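# Place wooden block centred over well on stick ring

## Task

Using any number of the four arms (arm1 at about x=+0.22, y=+0.56, z=+0.72 facing -90 deg; arm2 at x=-0.52, y=+0.50, z=+0.72 facing -90; arm3 at x=-0.22, y=-0.56, z=+0.72 facing +90; arm4 at x=+0.52, y=-0.50, z=+0.72 facing +90; angles counter-clockwise from +x), set the wooden block down so its centre sits above the middle of the open square well (x=0, y=0, sides along x and y, nothing beneath but floor), supported by the ring of wooden sticks already bridging the well. The block and sticks may overhang the well. It only counts if the block stays there without any robot holding it; afterwards release it and move the arms away.

## Robot and tools

Robots: four identical i2rt Big YAM arms named arm1, arm2, arm3 and arm4, one bolted to each of four desks around the well. Each has six revolute joints, a two-finger gripper and a wrist camera. With joints 1 and 6 at 0 and the hand level and pointing forward, that camera rides on top of the hand looking toward the fingertips. Reach from the joint1 axis is about 1.0 m. There is also a fixed room camera, cam_high.

Frame: one shared scene frame, origin on the floor, +z up, metres. The well centre is x=0, y=0. The 'hand' point is halfway between the fingertips; its z axis runs along the fingers and the fingers close along its y axis. Foot poses are only approximate and never printed.

execute_actions: argument 'actions' is a list holding exactly one action (or empty, which just reports state and pictures). The action is an object keyed by arm name; under each arm put 'joints', an object mapping joint names to absolute targets (not offsets). Any subset of arms and joints may be given. Names and ranges: joint1_rad -2.879 to 2.879 (base yaw, positive counter-clockwise seen from above, 0 points the arm the way its foot faces); joint2_rad 0 to 3.141 (shoulder, 0 has the upper arm lying back roughly level, larger lifts it up then forward); joint3_rad 0 to 3.019 (elbow, 0 folded, larger opens); joint4_rad -1.692 to 1.57 (hand pitch, positive tips fingers up); joint5_rad -1.57 to 1.57 (hand sideways swing, positive toward the arm's right); joint6_rad -2.094 to 2.094 (hand roll, positive clockwise viewed from behind the hand). Angles in radians. gripper_m is the fingertip gap in metres, 0 to 0.093. Done tolerances: ±0.045, ±0.14, ±0.09, ±0.055, ±0.03, ±0.035 rad and ±0.003 m. All motions in one action begin together but may finish at different moments; joints move at different speeds, so the hand can sweep a wide, curved path. One action lasts at most 15 s. Optional 'cameras': list of names from arm1_cam_wrist, arm2_cam_wrist, arm3_cam_wrist, arm4_cam_wrist, cam_high, or 'all'; omitted/null/['all'] gives every camera, [] gives none. Unknown keys or out-of-range numbers reject the whole call and nothing moves.

wait: 'seconds' 0 to 10; commands nothing new and returns state and images like an empty action.

zoom_image: 'camera' (one camera name) and 'region' [x0, y0, x1, y1] in pixels of that camera's last full image, origin top-left, at most 504 by 504.

read_manual: optional 'section', only 'licences'; returns licence text, moves nothing.

finished_scene: 'scene', the number of the current scene; ends it permanently and reports success. Only call it once the block is resting on its own and the arms have let go and withdrawn.

Reading results: the 'pictures' line lists cameras in image order. joint_positions gives current readings. joint_status reports how each commanded motion of the last accepted action ended: reached, 'off_target' (stopped short and may still be pushing), 'contact_stop' or 'time_out' (target dropped, holds where it stopped, although a timed-out joint may keep a target no more than 0.375, 0.375, 0.113, 0.225, 0.075, 0.3 rad from where it is and continue pushing, moving there if freed). 'joint command not followed', usually with a 'cause:' line, means a self/inter-arm collision check blocked that arm's joint targets; the gripper target still runs, and blocked joints show 'not_followed' and may be retried with later actions until replaced by acceptable targets. on_its_own lists what the arm is doing without this call's command; 'held at' is the held target, not the position. Joints you leave out may still chase older targets. Sending a joint its reported position relieves pushing. A target very near the current reading may not move anything. A loaded joint may sag.

Cautions: the arms do not stop on contact and can push hard; sustained pushing heats motors. A MOTOR HOT line appears from 85 °C; at 100 °C an OVER-TEMPERATURE FAULT drops that arm (its joints read 'limit_stop_at_motor_heat'; resend targets afterwards). Hard pressing between two arms ends the run; hard hits may too; the collision check ignores fingers, gripper housings and wrist cameras and can act late. Gripper force is about 50 to 62 N per pad, lower on some. Avoid dropping, slipping or slamming the block, and never knock the block or sticks out of the work area, which ends the scene. Loose objects may occasionally get a brief nudge. The arms run independently, so a stalled arm will not hold the others back. The robot keeps holding its last command while you are composing replies, and less motion time is better.

Each tool is called after "Emit:" by a JSON object that holds its "fn" and its "kwargs", one argument or row to a line.

## Session

Emit:
{"fn": "execute_actions", "kwargs": {
  "actions": []
}}

Scene clock: 0.00 s.
Motor temperatures (°C, as the motors report them): arm1=[31 29 34 33 32 30] | arm2=[34 35 31 31 32 33] | arm3=[30 32 30 33 32 34] | arm4=[31 32 31 33 31 32]
arm1.joint_positions: joint1_rad=-0.190 joint2_rad=+0.446 joint3_rad=+1.454 joint4_rad=-1.220 joint5_rad=-0.100 joint6_rad=-0.330 gripper_m=+0.095
arm1.joint_status: not commanded
arm1.hand: x=+0.2059 y=+0.3975 z=+1.3464 quat_wxyz=(-0.353, -0.481, -0.616, +0.513) (m; scene frame)
arm2.joint_positions: joint1_rad=+0.397 joint2_rad=+0.533 joint3_rad=+1.338 joint4_rad=-1.284 joint5_rad=+0.020 joint6_rad=-0.061 gripper_m=+0.095
arm2.joint_status: not commanded
arm2.hand: x=-0.4413 y=+0.3010 z=+1.3225 quat_wxyz=(-0.412, -0.463, -0.719, +0.315) (m; scene frame)
arm3.joint_positions: joint1_rad=+0.491 joint2_rad=+0.600 joint3_rad=+1.402 joint4_rad=-1.412 joint5_rad=+0.208 joint6_rad=-0.258 gripper_m=+0.095
arm3.joint_status: not commanded
arm3.hand: x=-0.2812 y=-0.3598 z=+1.3128 quat_wxyz=(-0.354, +0.790, -0.392, -0.312) (m; scene frame)
arm4.joint_positions: joint1_rad=-0.146 joint2_rad=+0.434 joint3_rad=+1.459 joint4_rad=-1.348 joint5_rad=+0.154 joint6_rad=+0.406 gripper_m=+0.094
arm4.joint_status: not commanded
arm4.hand: x=+0.5721 y=-0.3687 z=+1.4155 quat_wxyz=(-0.401, +0.354, -0.730, -0.426) (m; scene frame)
pictures: arm1_cam_wrist, arm2_cam_wrist, arm3_cam_wrist, arm4_cam_wrist, cam_high
Images, in order (width x height): arm1_cam_wrist 504x504, arm2_cam_wrist 504x504, arm3_cam_wrist 504x504, arm4_cam_wrist 504x504, cam_high 504x504.

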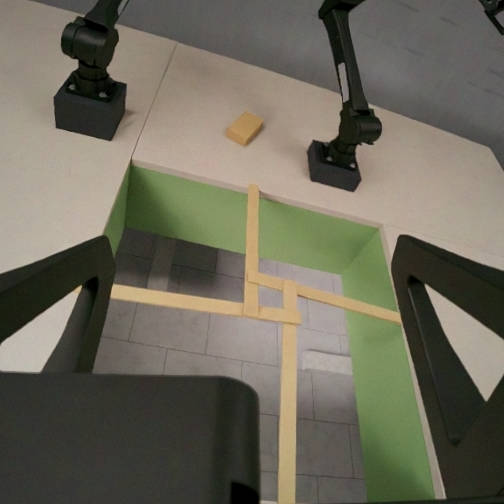

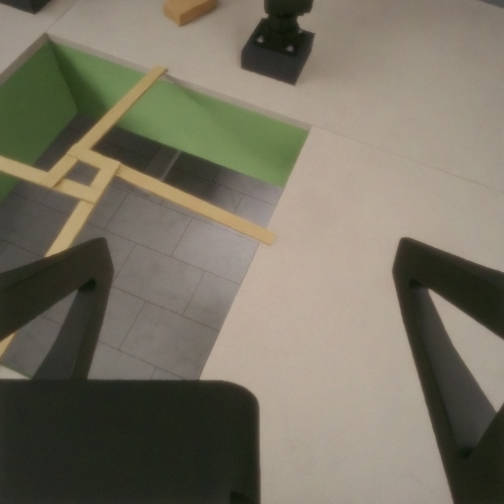

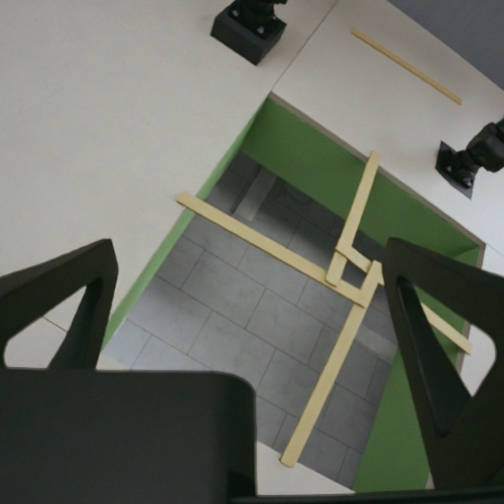

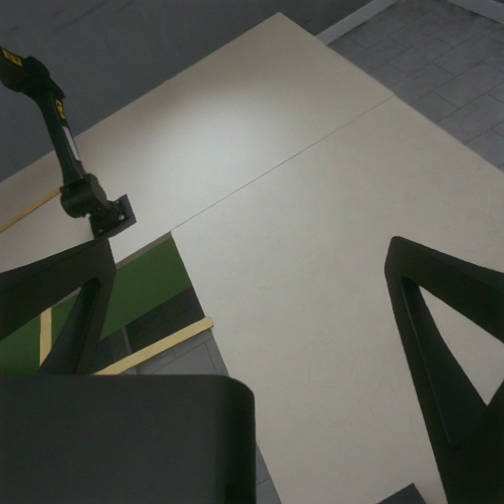

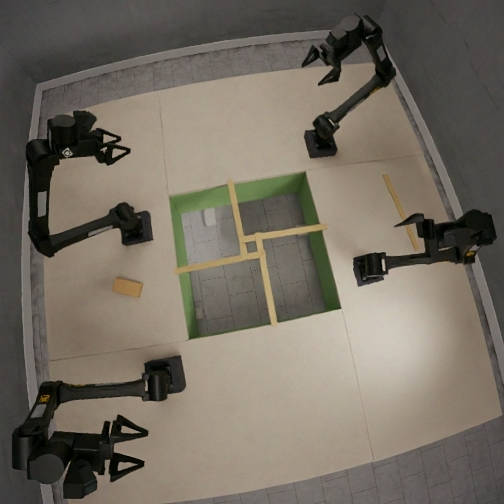

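Emit:
{"fn": "execute_actions", "kwargs": {
  "actions": [
    {"arm3":{"joints":{"joint1_rad":-1.8,"joint2_rad":1.217,"joint3_rad":0.84,"joint4_rad":-1.19,"joint5_rad":0,"joint6_rad":0}}}
  ],
  "cameras": ["arm3_cam_wrist","cam_high"]
}}

Scene clock: 13.57 s.
Motor temperatures (°C, as the motors report them): arm1=[31 30 37 33 32 30] | arm2=[34 35 34 31 32 33] | arm3=[30 32 33 33 32 34] | arm4=[31 32 34 34 31 32]
arm1.joint_positions: joint1_rad=-0.190 joint2_rad=+0.446 joint3_rad=+1.454 joint4_rad=-1.220 joint5_rad=-0.100 joint6_rad=-0.330 gripper_m=+0.095
arm1.joint_status: not commanded
arm1.hand: x=+0.2059 y=+0.3974 z=+1.3463 quat_wxyz=(-0.353, -0.482, -0.617, +0.513) (m; scene frame)
arm2.joint_positions: joint1_rad=+0.397 joint2_rad=+0.533 joint3_rad=+1.338 joint4_rad=-1.284 joint5_rad=+0.020 joint6_rad=-0.061 gripper_m=+0.095
arm2.joint_status: not commanded
arm2.hand: x=-0.4413 y=+0.3010 z=+1.3225 quat_wxyz=(-0.412, -0.463, -0.719, +0.315) (m; scene frame)
arm3.joint_positions: joint1_rad=-1.802 joint2_rad=+1.235 joint3_rad=+0.833 joint4_rad=-1.189 joint5_rad=+0.001 joint6_rad=-0.014 gripper_m=+0.095
arm3.joint_status: all done
arm3.hand: x=+0.0850 y=-0.6265 z=+0.8855 quat_wxyz=(+0.017, -0.100, -0.995, -0.002) (m; scene frame)
arm4.joint_positions: joint1_rad=-0.146 joint2_rad=+0.434 joint3_rad=+1.459 joint4_rad=-1.348 joint5_rad=+0.154 joint6_rad=+0.406 gripper_m=+0.094
arm4.joint_status: not commanded
arm4.hand: x=+0.5721 y=-0.3687 z=+1.4155 quat_wxyz=(-0.401, +0.354, -0.730, -0.426) (m; scene frame)
pictures: arm3_cam_wrist, cam_high
Images, in order (width x height): arm3_cam_wrist 504x504, cam_high 504x504.

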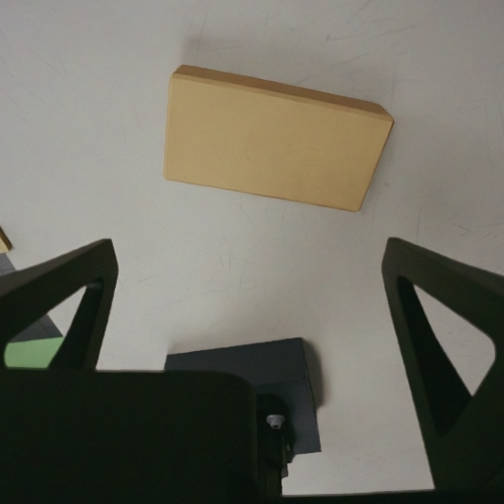

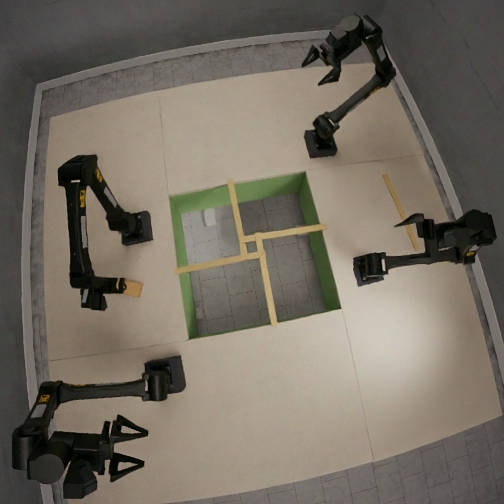

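Emit:
{"fn": "execute_actions", "kwargs": {
  "actions": [
    {"arm3":{"joints":{"joint6_rad":-1.4}}}
  ],
  "cameras": ["arm3_cam_wrist"]
}}

Scene clock: 24.03 s.
Motor temperatures (°C, as the motors report them): arm1=[31 30 38 33 32 30] | arm2=[34 35 35 31 32 33] | arm3=[30 33 34 33 32 34] | arm4=[31 32 35 34 31 32]
arm1.joint_positions: joint1_rad=-0.190 joint2_rad=+0.446 joint3_rad=+1.454 joint4_rad=-1.220 joint5_rad=-0.100 joint6_rad=-0.330 gripper_m=+0.095
arm1.joint_status: not commanded
arm1.hand: x=+0.2059 y=+0.3974 z=+1.3463 quat_wxyz=(-0.353, -0.482, -0.617, +0.513) (m; scene frame)
arm2.joint_positions: joint1_rad=+0.397 joint2_rad=+0.533 joint3_rad=+1.338 joint4_rad=-1.284 joint5_rad=+0.020 joint6_rad=-0.061 gripper_m=+0.095
arm2.joint_status: not commanded
arm2.hand: x=-0.4413 y=+0.3010 z=+1.3225 quat_wxyz=(-0.412, -0.463, -0.719, +0.315) (m; scene frame)
arm3.joint_positions: joint1_rad=-1.802 joint2_rad=+1.235 joint3_rad=+0.833 joint4_rad=-1.189 joint5_rad=+0.001 joint6_rad=-1.385 gripper_m=+0.095
arm3.joint_status: all done
arm3.hand: x=+0.0850 y=-0.6265 z=+0.8855 quat_wxyz=(+0.012, +0.552, -0.833, -0.013) (m; scene frame)
arm4.joint_positions: joint1_rad=-0.146 joint2_rad=+0.434 joint3_rad=+1.459 joint4_rad=-1.348 joint5_rad=+0.154 joint6_rad=+0.406 gripper_m=+0.094
arm4.joint_status: not commanded
arm4.hand: x=+0.5721 y=-0.3687 z=+1.4155 quat_wxyz=(-0.401, +0.354, -0.730, -0.426) (m; scene frame)
pictures: arm3_cam_wrist
Images, in order (width x height): arm3_cam_wrist 504x504.

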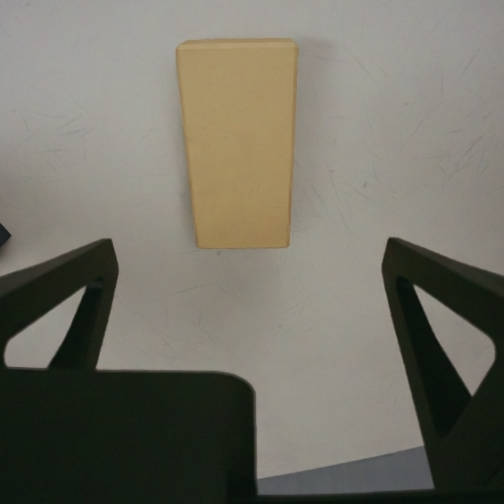

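Emit:
{"fn": "execute_actions", "kwargs": {
  "actions": [
    {"arm3":{"joints":{"joint2_rad":1.372,"joint3_rad":0.696,"joint4_rad":-0.895}}}
  ],
  "cameras": ["arm3_cam_wrist"]
}}

Emit:
{"fn": "execute_actions", "kwargs": {
  "actions": [
    {"arm3":{"joints":{"gripper_m":0.0}}}
  ],
  "cameras": ["arm3_cam_wrist"]
}}

Scene clock: 30.73 s.
Motor temperatures (°C, as the motors report them): arm1=[31 30 39 33 32 30] | arm2=[34 35 36 31 32 33] | arm3=[30 33 34 33 32 34] | arm4=[31 32 35 34 31 32]
arm1.joint_positions: joint1_rad=-0.190 joint2_rad=+0.446 joint3_rad=+1.454 joint4_rad=-1.220 joint5_rad=-0.100 joint6_rad=-0.330 gripper_m=+0.095
arm1.joint_status: not commanded
arm1.hand: x=+0.2059 y=+0.3974 z=+1.3463 quat_wxyz=(-0.353, -0.482, -0.617, +0.513) (m; scene frame)
arm2.joint_positions: joint1_rad=+0.397 joint2_rad=+0.533 joint3_rad=+1.338 joint4_rad=-1.284 joint5_rad=+0.020 joint6_rad=-0.061 gripper_m=+0.095
arm2.joint_status: not commanded
arm2.hand: x=-0.4413 y=+0.3010 z=+1.3225 quat_wxyz=(-0.412, -0.463, -0.719, +0.315) (m; scene frame)
arm3.joint_positions: joint1_rad=-1.802 joint2_rad=+1.385 joint3_rad=+0.687 joint4_rad=-0.908 joint5_rad=+0.001 joint6_rad=-1.385 gripper_m=+0.095
arm3.joint_status: all done
arm3.hand: x=+0.0791 y=-0.6251 z=+0.7948 quat_wxyz=(+0.017, +0.553, -0.833, -0.018) (m; scene frame)
arm4.joint_positions: joint1_rad=-0.146 joint2_rad=+0.434 joint3_rad=+1.459 joint4_rad=-1.348 joint5_rad=+0.154 joint6_rad=+0.406 gripper_m=+0.094
arm4.joint_status: not commanded
arm4.hand: x=+0.5721 y=-0.3687 z=+1.4155 quat_wxyz=(-0.401, +0.354, -0.730, -0.426) (m; scene frame)
pictures: arm3_cam_wrist
Images, in order (width x height): arm3_cam_wrist 504x504.

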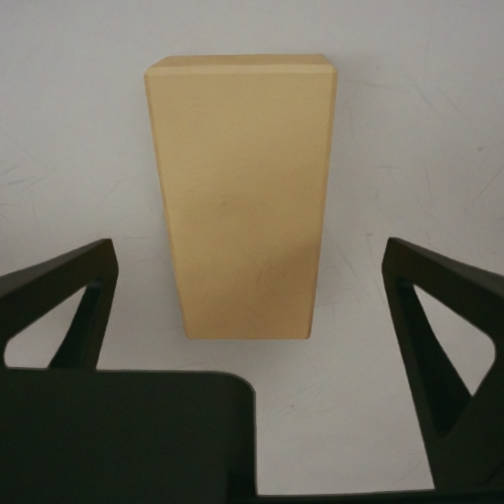

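Scene clock: 31.47 s.
Motor temperatures (°C, as the motors report them): arm1=[31 30 39 33 32 30] | arm2=[34 35 36 31 32 33] | arm3=[30 33 34 33 32 34] | arm4=[31 32 35 34 31 32]
arm1.joint_positions: joint1_rad=-0.190 joint2_rad=+0.446 joint3_rad=+1.454 joint4_rad=-1.220 joint5_rad=-0.100 joint6_rad=-0.330 gripper_m=+0.095
arm1.joint_status: not commanded
arm1.hand: x=+0.2059 y=+0.3974 z=+1.3463 quat_wxyz=(-0.353, -0.482, -0.617, +0.513) (m; scene frame)
arm2.joint_positions: joint1_rad=+0.397 joint2_rad=+0.533 joint3_rad=+1.338 joint4_rad=-1.284 joint5_rad=+0.020 joint6_rad=-0.061 gripper_m=+0.095
arm2.joint_status: not commanded
arm2.hand: x=-0.4413 y=+0.3010 z=+1.3225 quat_wxyz=(-0.412, -0.463, -0.719, +0.315) (m; scene frame)
arm3.joint_positions: joint1_rad=-1.802 joint2_rad=+1.385 joint3_rad=+0.687 joint4_rad=-0.908 joint5_rad=+0.001 joint6_rad=-1.386 gripper_m=+0.001
arm3.joint_status: all done
arm3.hand: x=+0.0791 y=-0.6251 z=+0.7948 quat_wxyz=(+0.017, +0.553, -0.833, -0.018) (m; scene frame)
arm4.joint_positions: joint1_rad=-0.146 joint2_rad=+0.434 joint3_rad=+1.459 joint4_rad=-1.348 joint5_rad=+0.154 joint6_rad=+0.406 gripper_m=+0.094
arm4.joint_status: not commanded
arm4.hand: x=+0.5721 y=-0.3687 z=+1.4155 quat_wxyz=(-0.401, +0.354, -0.730, -0.426) (m; scene frame)
pictures: arm3_cam_wrist
Images, in order (width x height): arm3_cam_wrist 504x504.

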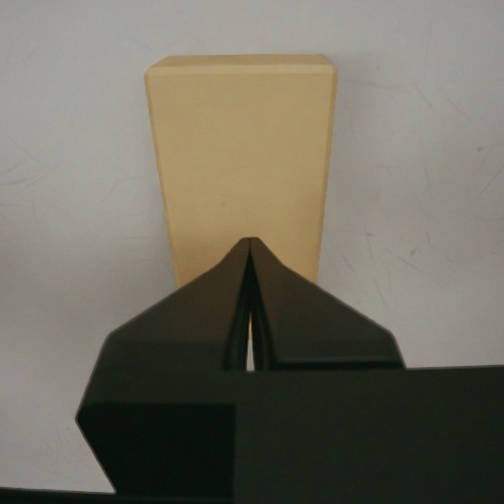

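Emit:
{"fn": "execute_actions", "kwargs": {
  "actions": [
    {"arm3":{"joints":{"gripper_m":0.093}}}
  ],
  "cameras": []
}}

Emit:
{"fn": "execute_actions", "kwargs": {
  "actions": [
    {"arm3":{"joints":{"joint2_rad":1.518,"joint3_rad":0.651,"joint4_rad":-0.703}}}
  ],
  "cameras": []
}}

Emit:
{"fn": "execute_actions", "kwargs": {
  "actions": [
    {"arm3":{"joints":{"gripper_m":0.0}}}
  ],
  "cameras": ["arm3_cam_wrist"]
}}

Scene clock: 39.13 s.
Motor temperatures (°C, as the motors report them): arm1=[31 30 39 33 32 30] | arm2=[34 35 36 31 32 33] | arm3=[30 33 34 33 32 34] | arm4=[31 32 36 34 31 32]
arm1.joint_positions: joint1_rad=-0.190 joint2_rad=+0.446 joint3_rad=+1.454 joint4_rad=-1.220 joint5_rad=-0.100 joint6_rad=-0.330 gripper_m=+0.095
arm1.joint_status: not commanded
arm1.hand: x=+0.2059 y=+0.3974 z=+1.3463 quat_wxyz=(-0.353, -0.482, -0.617, +0.513) (m; scene frame)
arm2.joint_positions: joint1_rad=+0.397 joint2_rad=+0.533 joint3_rad=+1.338 joint4_rad=-1.284 joint5_rad=+0.020 joint6_rad=-0.061 gripper_m=+0.095
arm2.joint_status: not commanded
arm2.hand: x=-0.4413 y=+0.3010 z=+1.3225 quat_wxyz=(-0.412, -0.463, -0.719, +0.315) (m; scene frame)
arm3.joint_positions: joint1_rad=-1.802 joint2_rad=+1.385 joint3_rad=+0.687 joint4_rad=-0.908 joint5_rad=+0.001 joint6_rad=-1.386 gripper_m=+0.093
arm3.joint_status: all done
arm3.hand: x=+0.0791 y=-0.6251 z=+0.7948 quat_wxyz=(+0.017, +0.553, -0.833, -0.018) (m; scene frame)
arm4.joint_positions: joint1_rad=-0.146 joint2_rad=+0.434 joint3_rad=+1.459 joint4_rad=-1.348 joint5_rad=+0.154 joint6_rad=+0.406 gripper_m=+0.094
arm4.joint_status: not commanded
arm4.hand: x=+0.5721 y=-0.3687 z=+1.4155 quat_wxyz=(-0.401, +0.354, -0.730, -0.426) (m; scene frame)
pictures: none
No camera images: the call's "cameras" was empty. Leave "cameras" out to get every camera's image.

Scene clock: 40.03 s.
Motor temperatures (°C, as the motors report them): arm1=[31 30 39 33 32 30] | arm2=[34 35 36 31 32 33] | arm3=[30 33 34 33 32 34] | arm4=[31 32 36 34 31 32]
arm1.joint_positions: joint1_rad=-0.190 joint2_rad=+0.446 joint3_rad=+1.454 joint4_rad=-1.220 joint5_rad=-0.100 joint6_rad=-0.330 gripper_m=+0.095
arm1.joint_status: not commanded
arm1.hand: x=+0.2059 y=+0.3974 z=+1.3463 quat_wxyz=(-0.353, -0.482, -0.617, +0.513) (m; scene frame)
arm2.joint_positions: joint1_rad=+0.397 joint2_rad=+0.533 joint3_rad=+1.338 joint4_rad=-1.284 joint5_rad=+0.020 joint6_rad=-0.061 gripper_m=+0.095
arm2.joint_status: not commanded
arm2.hand: x=-0.4413 y=+0.3010 z=+1.3225 quat_wxyz=(-0.412, -0.463, -0.719, +0.315) (m; scene frame)
arm3.joint_positions: joint1_rad=-1.802 joint2_rad=+1.522 joint3_rad=+0.652 joint4_rad=-0.724 joint5_rad=+0.000 joint6_rad=-1.386 gripper_m=+0.093
arm3.joint_status: all done
arm3.hand: x=+0.0870 y=-0.6266 z=+0.7447 quat_wxyz=(+0.013, +0.553, -0.833, -0.014) (m; scene frame)
arm4.joint_positions: joint1_rad=-0.146 joint2_rad=+0.434 joint3_rad=+1.459 joint4_rad=-1.348 joint5_rad=+0.154 joint6_rad=+0.406 gripper_m=+0.094
arm4.joint_status: not commanded
arm4.hand: x=+0.5721 y=-0.3687 z=+1.4155 quat_wxyz=(-0.401, +0.354, -0.730, -0.426) (m; scene frame)
pictures: none
No camera images: the call's "cameras" was empty. Leave "cameras" out to get every camera's image.

Scene clock: 40.73 s.
Motor temperatures (°C, as the motors report them): arm1=[31 30 39 33 32 30] | arm2=[34 35 36 31 32 33] | arm3=[30 33 34 33 32 34] | arm4=[31 32 36 34 31 32]
arm1.joint_positions: joint1_rad=-0.190 joint2_rad=+0.446 joint3_rad=+1.454 joint4_rad=-1.220 joint5_rad=-0.100 joint6_rad=-0.330 gripper_m=+0.095
arm1.joint_status: not commanded
arm1.hand: x=+0.2059 y=+0.3974 z=+1.3463 quat_wxyz=(-0.353, -0.482, -0.617, +0.513) (m; scene frame)
arm2.joint_positions: joint1_rad=+0.397 joint2_rad=+0.533 joint3_rad=+1.338 joint4_rad=-1.284 joint5_rad=+0.020 joint6_rad=-0.061 gripper_m=+0.095
arm2.joint_status: not commanded
arm2.hand: x=-0.4413 y=+0.3010 z=+1.3225 quat_wxyz=(-0.412, -0.463, -0.719, +0.315) (m; scene frame)
arm3.joint_positions: joint1_rad=-1.802 joint2_rad=+1.522 joint3_rad=+0.652 joint4_rad=-0.718 joint5_rad=+0.000 joint6_rad=-1.386 gripper_m=+0.069
arm3.joint_status: gripper_m off_target (ended at +0.069, target +0.000)
arm3.hand: x=+0.0885 y=-0.6269 z=+0.7447 quat_wxyz=(+0.010, +0.553, -0.833, -0.012) (m; scene frame)
arm4.joint_positions: joint1_rad=-0.146 joint2_rad=+0.434 joint3_rad=+1.459 joint4_rad=-1.348 joint5_rad=+0.154 joint6_rad=+0.406 gripper_m=+0.094
arm4.joint_status: not commanded
arm4.hand: x=+0.5721 y=-0.3687 z=+1.4155 quat_wxyz=(-0.401, +0.354, -0.730, -0.426) (m; scene frame)
pictures: arm3_cam_wrist
Images, in order (width x height): arm3_cam_wrist 504x504.

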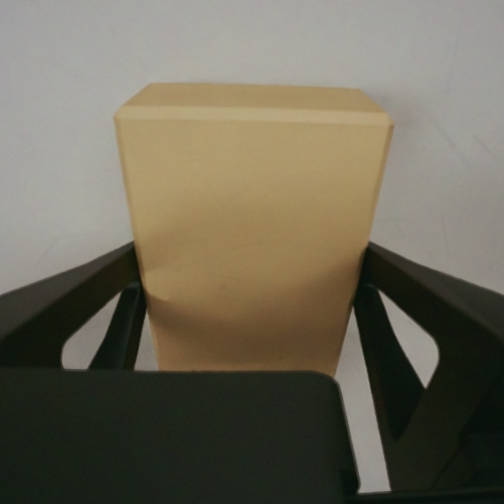

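Emit:
{"fn": "execute_actions", "kwargs": {
  "actions": [
    {"arm3":{"joints":{"joint2_rad":1.217,"joint3_rad":0.84,"joint4_rad":-1.19}}}
  ],
  "cameras": []
}}

Emit:
{"fn": "execute_actions", "kwargs": {
  "actions": [
    {"arm3":{"joints":{"joint1_rad":-0.374,"joint2_rad":1.993,"joint3_rad":1.67,"joint4_rad":-1.248,"joint6_rad":-0.374}}}
  ],
  "cameras": ["arm3_cam_wrist","cam_high","arm1_cam_wrist"]
}}

Scene clock: 51.10 s.
Motor temperatures (°C, as the motors report them): arm1=[31 30 39 33 32 30] | arm2=[34 35 36 31 32 33] | arm3=[30 33 34 33 32 34] | arm4=[31 32 36 34 31 32]
arm1.joint_positions: joint1_rad=-0.190 joint2_rad=+0.446 joint3_rad=+1.454 joint4_rad=-1.220 joint5_rad=-0.100 joint6_rad=-0.330 gripper_m=+0.095
arm1.joint_status: not commanded
arm1.hand: x=+0.2059 y=+0.3974 z=+1.3463 quat_wxyz=(-0.353, -0.482, -0.617, +0.513) (m; scene frame)
arm2.joint_positions: joint1_rad=+0.397 joint2_rad=+0.533 joint3_rad=+1.338 joint4_rad=-1.284 joint5_rad=+0.020 joint6_rad=-0.061 gripper_m=+0.095
arm2.joint_status: not commanded
arm2.hand: x=-0.4413 y=+0.3010 z=+1.3225 quat_wxyz=(-0.412, -0.463, -0.719, +0.315) (m; scene frame)
arm3.joint_positions: joint1_rad=-1.802 joint2_rad=+1.213 joint3_rad=+0.810 joint4_rad=-1.179 joint5_rad=+0.000 joint6_rad=-1.387 gripper_m=+0.069
arm3.joint_status: all done
arm3.hand: x=+0.0790 y=-0.6251 z=+0.8841 quat_wxyz=(+0.008, +0.553, -0.833, -0.009) (m; scene frame)
arm4.joint_positions: joint1_rad=-0.146 joint2_rad=+0.434 joint3_rad=+1.459 joint4_rad=-1.348 joint5_rad=+0.154 joint6_rad=+0.406 gripper_m=+0.094
arm4.joint_status: not commanded
arm4.hand: x=+0.5721 y=-0.3687 z=+1.4155 quat_wxyz=(-0.401, +0.354, -0.730, -0.426) (m; scene frame)
pictures: none
No camera images: the call's "cameras" was empty. Leave "cameras" out to get every camera's image.

Scene clock: 53.10 s.
Motor temperatures (°C, as the motors report them): arm1=[31 30 39 33 32 30] | arm2=[34 35 36 31 32 33] | arm3=[30 34 35 33 32 34] | arm4=[31 32 36 34 31 32]
arm1.joint_positions: joint1_rad=-0.190 joint2_rad=+0.446 joint3_rad=+1.454 joint4_rad=-1.220 joint5_rad=-0.100 joint6_rad=-0.330 gripper_m=+0.095
arm1.joint_status: not commanded
arm1.hand: x=+0.2059 y=+0.3974 z=+1.3463 quat_wxyz=(-0.353, -0.482, -0.617, +0.513) (m; scene frame)
arm2.joint_positions: joint1_rad=+0.397 joint2_rad=+0.533 joint3_rad=+1.338 joint4_rad=-1.284 joint5_rad=+0.020 joint6_rad=-0.061 gripper_m=+0.095
arm2.joint_status: not commanded
arm2.hand: x=-0.4413 y=+0.3010 z=+1.3225 quat_wxyz=(-0.412, -0.463, -0.719, +0.315) (m; scene frame)
arm3.joint_positions: joint1_rad=-0.380 joint2_rad=+2.020 joint3_rad=+1.608 joint4_rad=-1.236 joint5_rad=-0.003 joint6_rad=-0.389 gripper_m=+0.069
arm3.joint_status: all done
arm3.hand: x=-0.0107 y=-0.0196 z=+0.8184 quat_wxyz=(+0.039, +0.716, -0.697, +0.008) (m; scene frame)
arm4.joint_positions: joint1_rad=-0.146 joint2_rad=+0.434 joint3_rad=+1.459 joint4_rad=-1.348 joint5_rad=+0.154 joint6_rad=+0.406 gripper_m=+0.094
arm4.joint_status: not commanded
arm4.hand: x=+0.5721 y=-0.3687 z=+1.4155 quat_wxyz=(-0.401, +0.354, -0.730, -0.426) (m; scene frame)
pictures: arm1_cam_wrist, arm3_cam_wrist, cam_high
Images, in order (width x height): arm1_cam_wrist 504x504, arm3_cam_wrist 504x504, cam_high 504x504.

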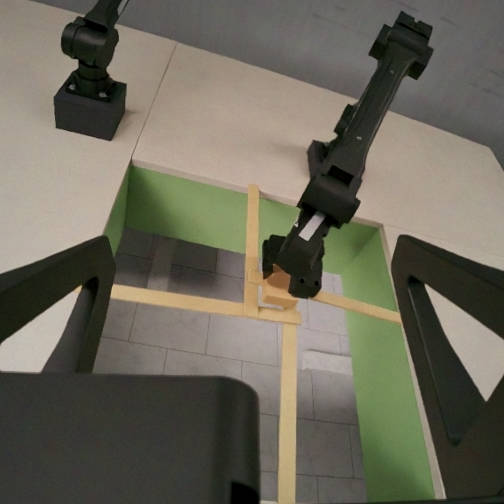

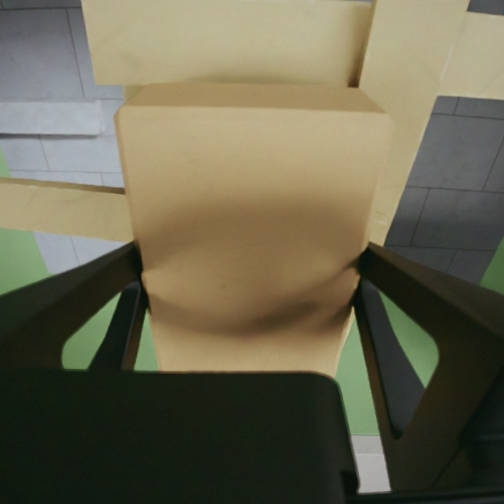

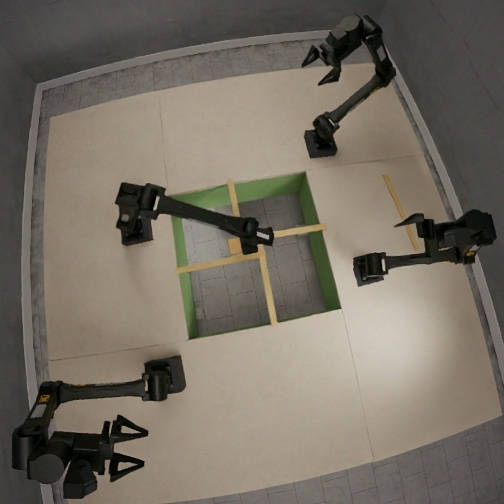

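Emit:
{"fn": "execute_actions", "kwargs": {
  "actions": [
    {"arm3":{"joints":{"joint2_rad":2.055,"joint4_rad":-1.10}}}
  ],
  "cameras": ["arm3_cam_wrist","arm1_cam_wrist"]
}}

Scene clock: 60.50 s.
Motor temperatures (°C, as the motors report them): arm1=[31 30 40 33 32 30] | arm2=[34 35 37 31 32 33] | arm3=[30 35 37 33 32 34] | arm4=[31 32 36 34 31 32]
arm1.joint_positions: joint1_rad=-0.190 joint2_rad=+0.446 joint3_rad=+1.454 joint4_rad=-1.220 joint5_rad=-0.100 joint6_rad=-0.330 gripper_m=+0.095
arm1.joint_status: not commanded
arm1.hand: x=+0.2059 y=+0.3974 z=+1.3463 quat_wxyz=(-0.353, -0.482, -0.617, +0.513) (m; scene frame)
arm2.joint_positions: joint1_rad=+0.397 joint2_rad=+0.533 joint3_rad=+1.338 joint4_rad=-1.284 joint5_rad=+0.020 joint6_rad=-0.061 gripper_m=+0.095
arm2.joint_status: not commanded
arm2.hand: x=-0.4413 y=+0.3010 z=+1.3225 quat_wxyz=(-0.412, -0.463, -0.719, +0.315) (m; scene frame)
arm3.joint_positions: joint1_rad=-0.380 joint2_rad=+2.051 joint3_rad=+1.612 joint4_rad=-1.122 joint5_rad=-0.003 joint6_rad=-0.389 gripper_m=+0.069
arm3.joint_status: all done
arm3.hand: x=-0.0016 y=+0.0055 z=+0.8012 quat_wxyz=(-0.001, +0.716, -0.698, -0.010) (m; scene frame)
arm4.joint_positions: joint1_rad=-0.146 joint2_rad=+0.434 joint3_rad=+1.459 joint4_rad=-1.348 joint5_rad=+0.154 joint6_rad=+0.406 gripper_m=+0.094
arm4.joint_status: not commanded
arm4.hand: x=+0.5721 y=-0.3687 z=+1.4155 quat_wxyz=(-0.401, +0.354, -0.730, -0.426) (m; scene frame)
pictures: arm1_cam_wrist, arm3_cam_wrist
Images, in order (width x height): arm1_cam_wrist 504x504, arm3_cam_wrist 504x504.

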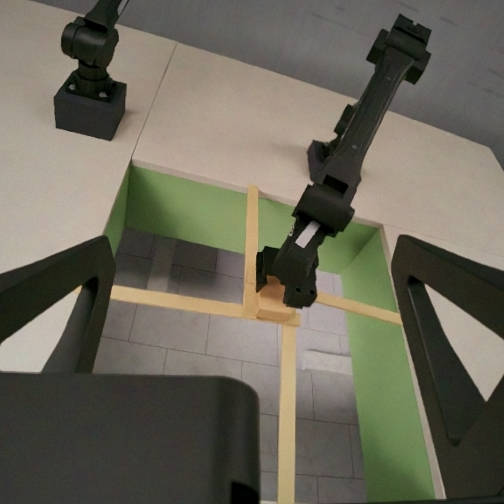

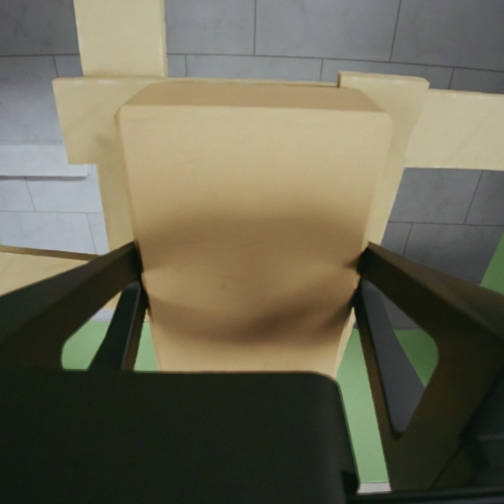

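Emit:
{"fn": "execute_actions", "kwargs": {
  "actions": [
    {"arm3":{"joints":{"joint2_rad":2.085,"joint4_rad":-1.08}}}
  ],
  "cameras": ["arm3_cam_wrist"]
}}

Scene clock: 67.47 s.
Motor temperatures (°C, as the motors report them): arm1=[31 30 40 33 32 30] | arm2=[34 35 37 31 32 33] | arm3=[30 36 39 33 32 34] | arm4=[31 32 36 34 31 32]
arm1.joint_positions: joint1_rad=-0.190 joint2_rad=+0.446 joint3_rad=+1.454 joint4_rad=-1.220 joint5_rad=-0.100 joint6_rad=-0.330 gripper_m=+0.095
arm1.joint_status: not commanded
arm1.hand: x=+0.2059 y=+0.3974 z=+1.3463 quat_wxyz=(-0.353, -0.482, -0.617, +0.513) (m; scene frame)
arm2.joint_positions: joint1_rad=+0.397 joint2_rad=+0.533 joint3_rad=+1.338 joint4_rad=-1.284 joint5_rad=+0.020 joint6_rad=-0.061 gripper_m=+0.095
arm2.joint_status: not commanded
arm2.hand: x=-0.4413 y=+0.3010 z=+1.3225 quat_wxyz=(-0.412, -0.463, -0.719, +0.315) (m; scene frame)
arm3.joint_positions: joint1_rad=-0.380 joint2_rad=+2.052 joint3_rad=+1.612 joint4_rad=-1.109 joint5_rad=-0.003 joint6_rad=-0.389 gripper_m=+0.069
arm3.joint_status: all done
arm3.hand: x=-0.0005 y=+0.0084 z=+0.8008 quat_wxyz=(-0.007, +0.716, -0.698, -0.012) (m; scene frame)
arm4.joint_positions: joint1_rad=-0.146 joint2_rad=+0.434 joint3_rad=+1.459 joint4_rad=-1.348 joint5_rad=+0.154 joint6_rad=+0.406 gripper_m=+0.094
arm4.joint_status: not commanded
arm4.hand: x=+0.5721 y=-0.3687 z=+1.4155 quat_wxyz=(-0.401, +0.354, -0.730, -0.426) (m; scene frame)
pictures: arm3_cam_wrist
Images, in order (width x height): arm3_cam_wrist 504x504.

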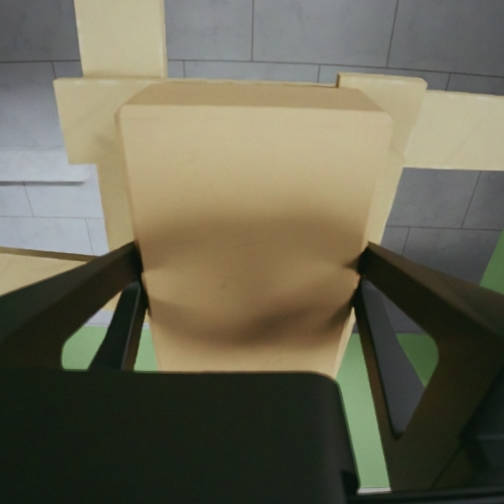

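Likely in contact; release.

Emit:
{"fn": "execute_actions", "kwargs": {
  "actions": [
    {"arm3":{"joints":{"joint2_rad":2.05,"gripper_m":0.093}}}
  ],
  "cameras": []
}}

Emit:
{"fn": "execute_actions", "kwargs": {
  "actions": [
    {"arm3":{"joints":{"joint2_rad":1.2,"joint4_rad":-1.3}}}
  ],
  "cameras": ["cam_high","arm1_cam_wrist"]
}}

Scene clock: 72.80 s.
Motor temperatures (°C, as the motors report them): arm1=[31 30 40 33 32 30] | arm2=[34 35 37 31 32 33] | arm3=[30 37 39 33 32 34] | arm4=[31 32 36 34 31 32]
arm1.joint_positions: joint1_rad=-0.190 joint2_rad=+0.446 joint3_rad=+1.454 joint4_rad=-1.220 joint5_rad=-0.100 joint6_rad=-0.330 gripper_m=+0.095
arm1.joint_status: not commanded
arm1.hand: x=+0.2059 y=+0.3974 z=+1.3463 quat_wxyz=(-0.353, -0.482, -0.617, +0.513) (m; scene frame)
arm2.joint_positions: joint1_rad=+0.397 joint2_rad=+0.533 joint3_rad=+1.338 joint4_rad=-1.284 joint5_rad=+0.020 joint6_rad=-0.061 gripper_m=+0.095
arm2.joint_status: not commanded
arm2.hand: x=-0.4413 y=+0.3010 z=+1.3225 quat_wxyz=(-0.412, -0.463, -0.719, +0.315) (m; scene frame)
arm3.joint_positions: joint1_rad=-0.380 joint2_rad=+2.052 joint3_rad=+1.612 joint4_rad=-1.094 joint5_rad=-0.002 joint6_rad=-0.388 gripper_m=+0.093
arm3.joint_status: all done
arm3.hand: x=+0.0008 y=+0.0118 z=+0.8009 quat_wxyz=(-0.013, +0.716, -0.698, -0.015) (m; scene frame)
arm4.joint_positions: joint1_rad=-0.146 joint2_rad=+0.434 joint3_rad=+1.459 joint4_rad=-1.348 joint5_rad=+0.154 joint6_rad=+0.406 gripper_m=+0.094
arm4.joint_status: not commanded
arm4.hand: x=+0.5721 y=-0.3687 z=+1.4155 quat_wxyz=(-0.401, +0.354, -0.730, -0.426) (m; scene frame)
pictures: none
No camera images: the call's "cameras" was empty. Leave "cameras" out to get every camera's image.

Scene clock: 74.57 s.
Motor temperatures (°C, as the motors report them): arm1=[31 30 40 33 32 30] | arm2=[34 35 37 31 32 33] | arm3=[30 37 39 33 32 34] | arm4=[31 32 36 34 31 32]
arm1.joint_positions: joint1_rad=-0.190 joint2_rad=+0.446 joint3_rad=+1.454 joint4_rad=-1.220 joint5_rad=-0.100 joint6_rad=-0.330 gripper_m=+0.095
arm1.joint_status: not commanded
arm1.hand: x=+0.2059 y=+0.3974 z=+1.3463 quat_wxyz=(-0.353, -0.482, -0.617, +0.513) (m; scene frame)
arm2.joint_positions: joint1_rad=+0.397 joint2_rad=+0.533 joint3_rad=+1.338 joint4_rad=-1.284 joint5_rad=+0.020 joint6_rad=-0.061 gripper_m=+0.095
arm2.joint_status: not commanded
arm2.hand: x=-0.4413 y=+0.3010 z=+1.3225 quat_wxyz=(-0.412, -0.463, -0.719, +0.315) (m; scene frame)
arm3.joint_positions: joint1_rad=-0.380 joint2_rad=+1.205 joint3_rad=+1.657 joint4_rad=-1.289 joint5_rad=-0.002 joint6_rad=-0.388 gripper_m=+0.093
arm3.joint_status: all done
arm3.hand: x=-0.0475 y=-0.1341 z=+1.2672 quat_wxyz=(-0.326, +0.667, -0.653, -0.150) (m; scene frame)
arm4.joint_positions: joint1_rad=-0.146 joint2_rad=+0.434 joint3_rad=+1.459 joint4_rad=-1.348 joint5_rad=+0.154 joint6_rad=+0.406 gripper_m=+0.094
arm4.joint_status: not commanded
arm4.hand: x=+0.5721 y=-0.3687 z=+1.4155 quat_wxyz=(-0.401, +0.354, -0.730, -0.426) (m; scene frame)
pictures: arm1_cam_wrist, cam_high
Images, in order (width x height): arm1_cam_wrist 504x504, cam_high 504x504.

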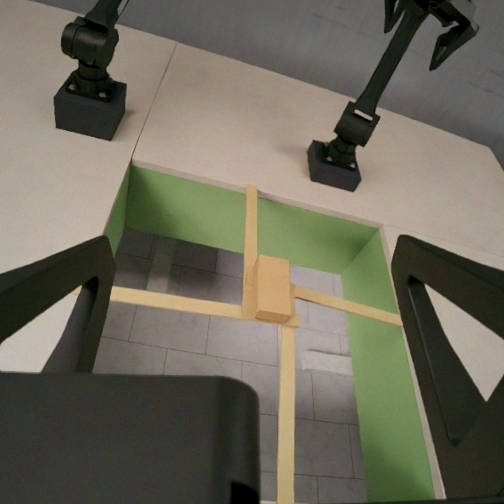

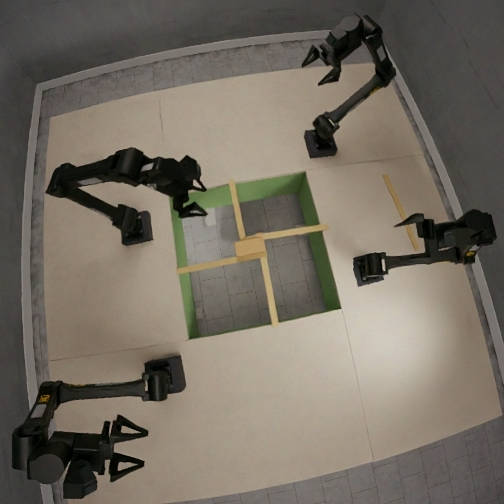

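Emit:
{"fn": "finished_scene", "kwargs": {
  "scene": 1
}}

The scene is finished: the task was done.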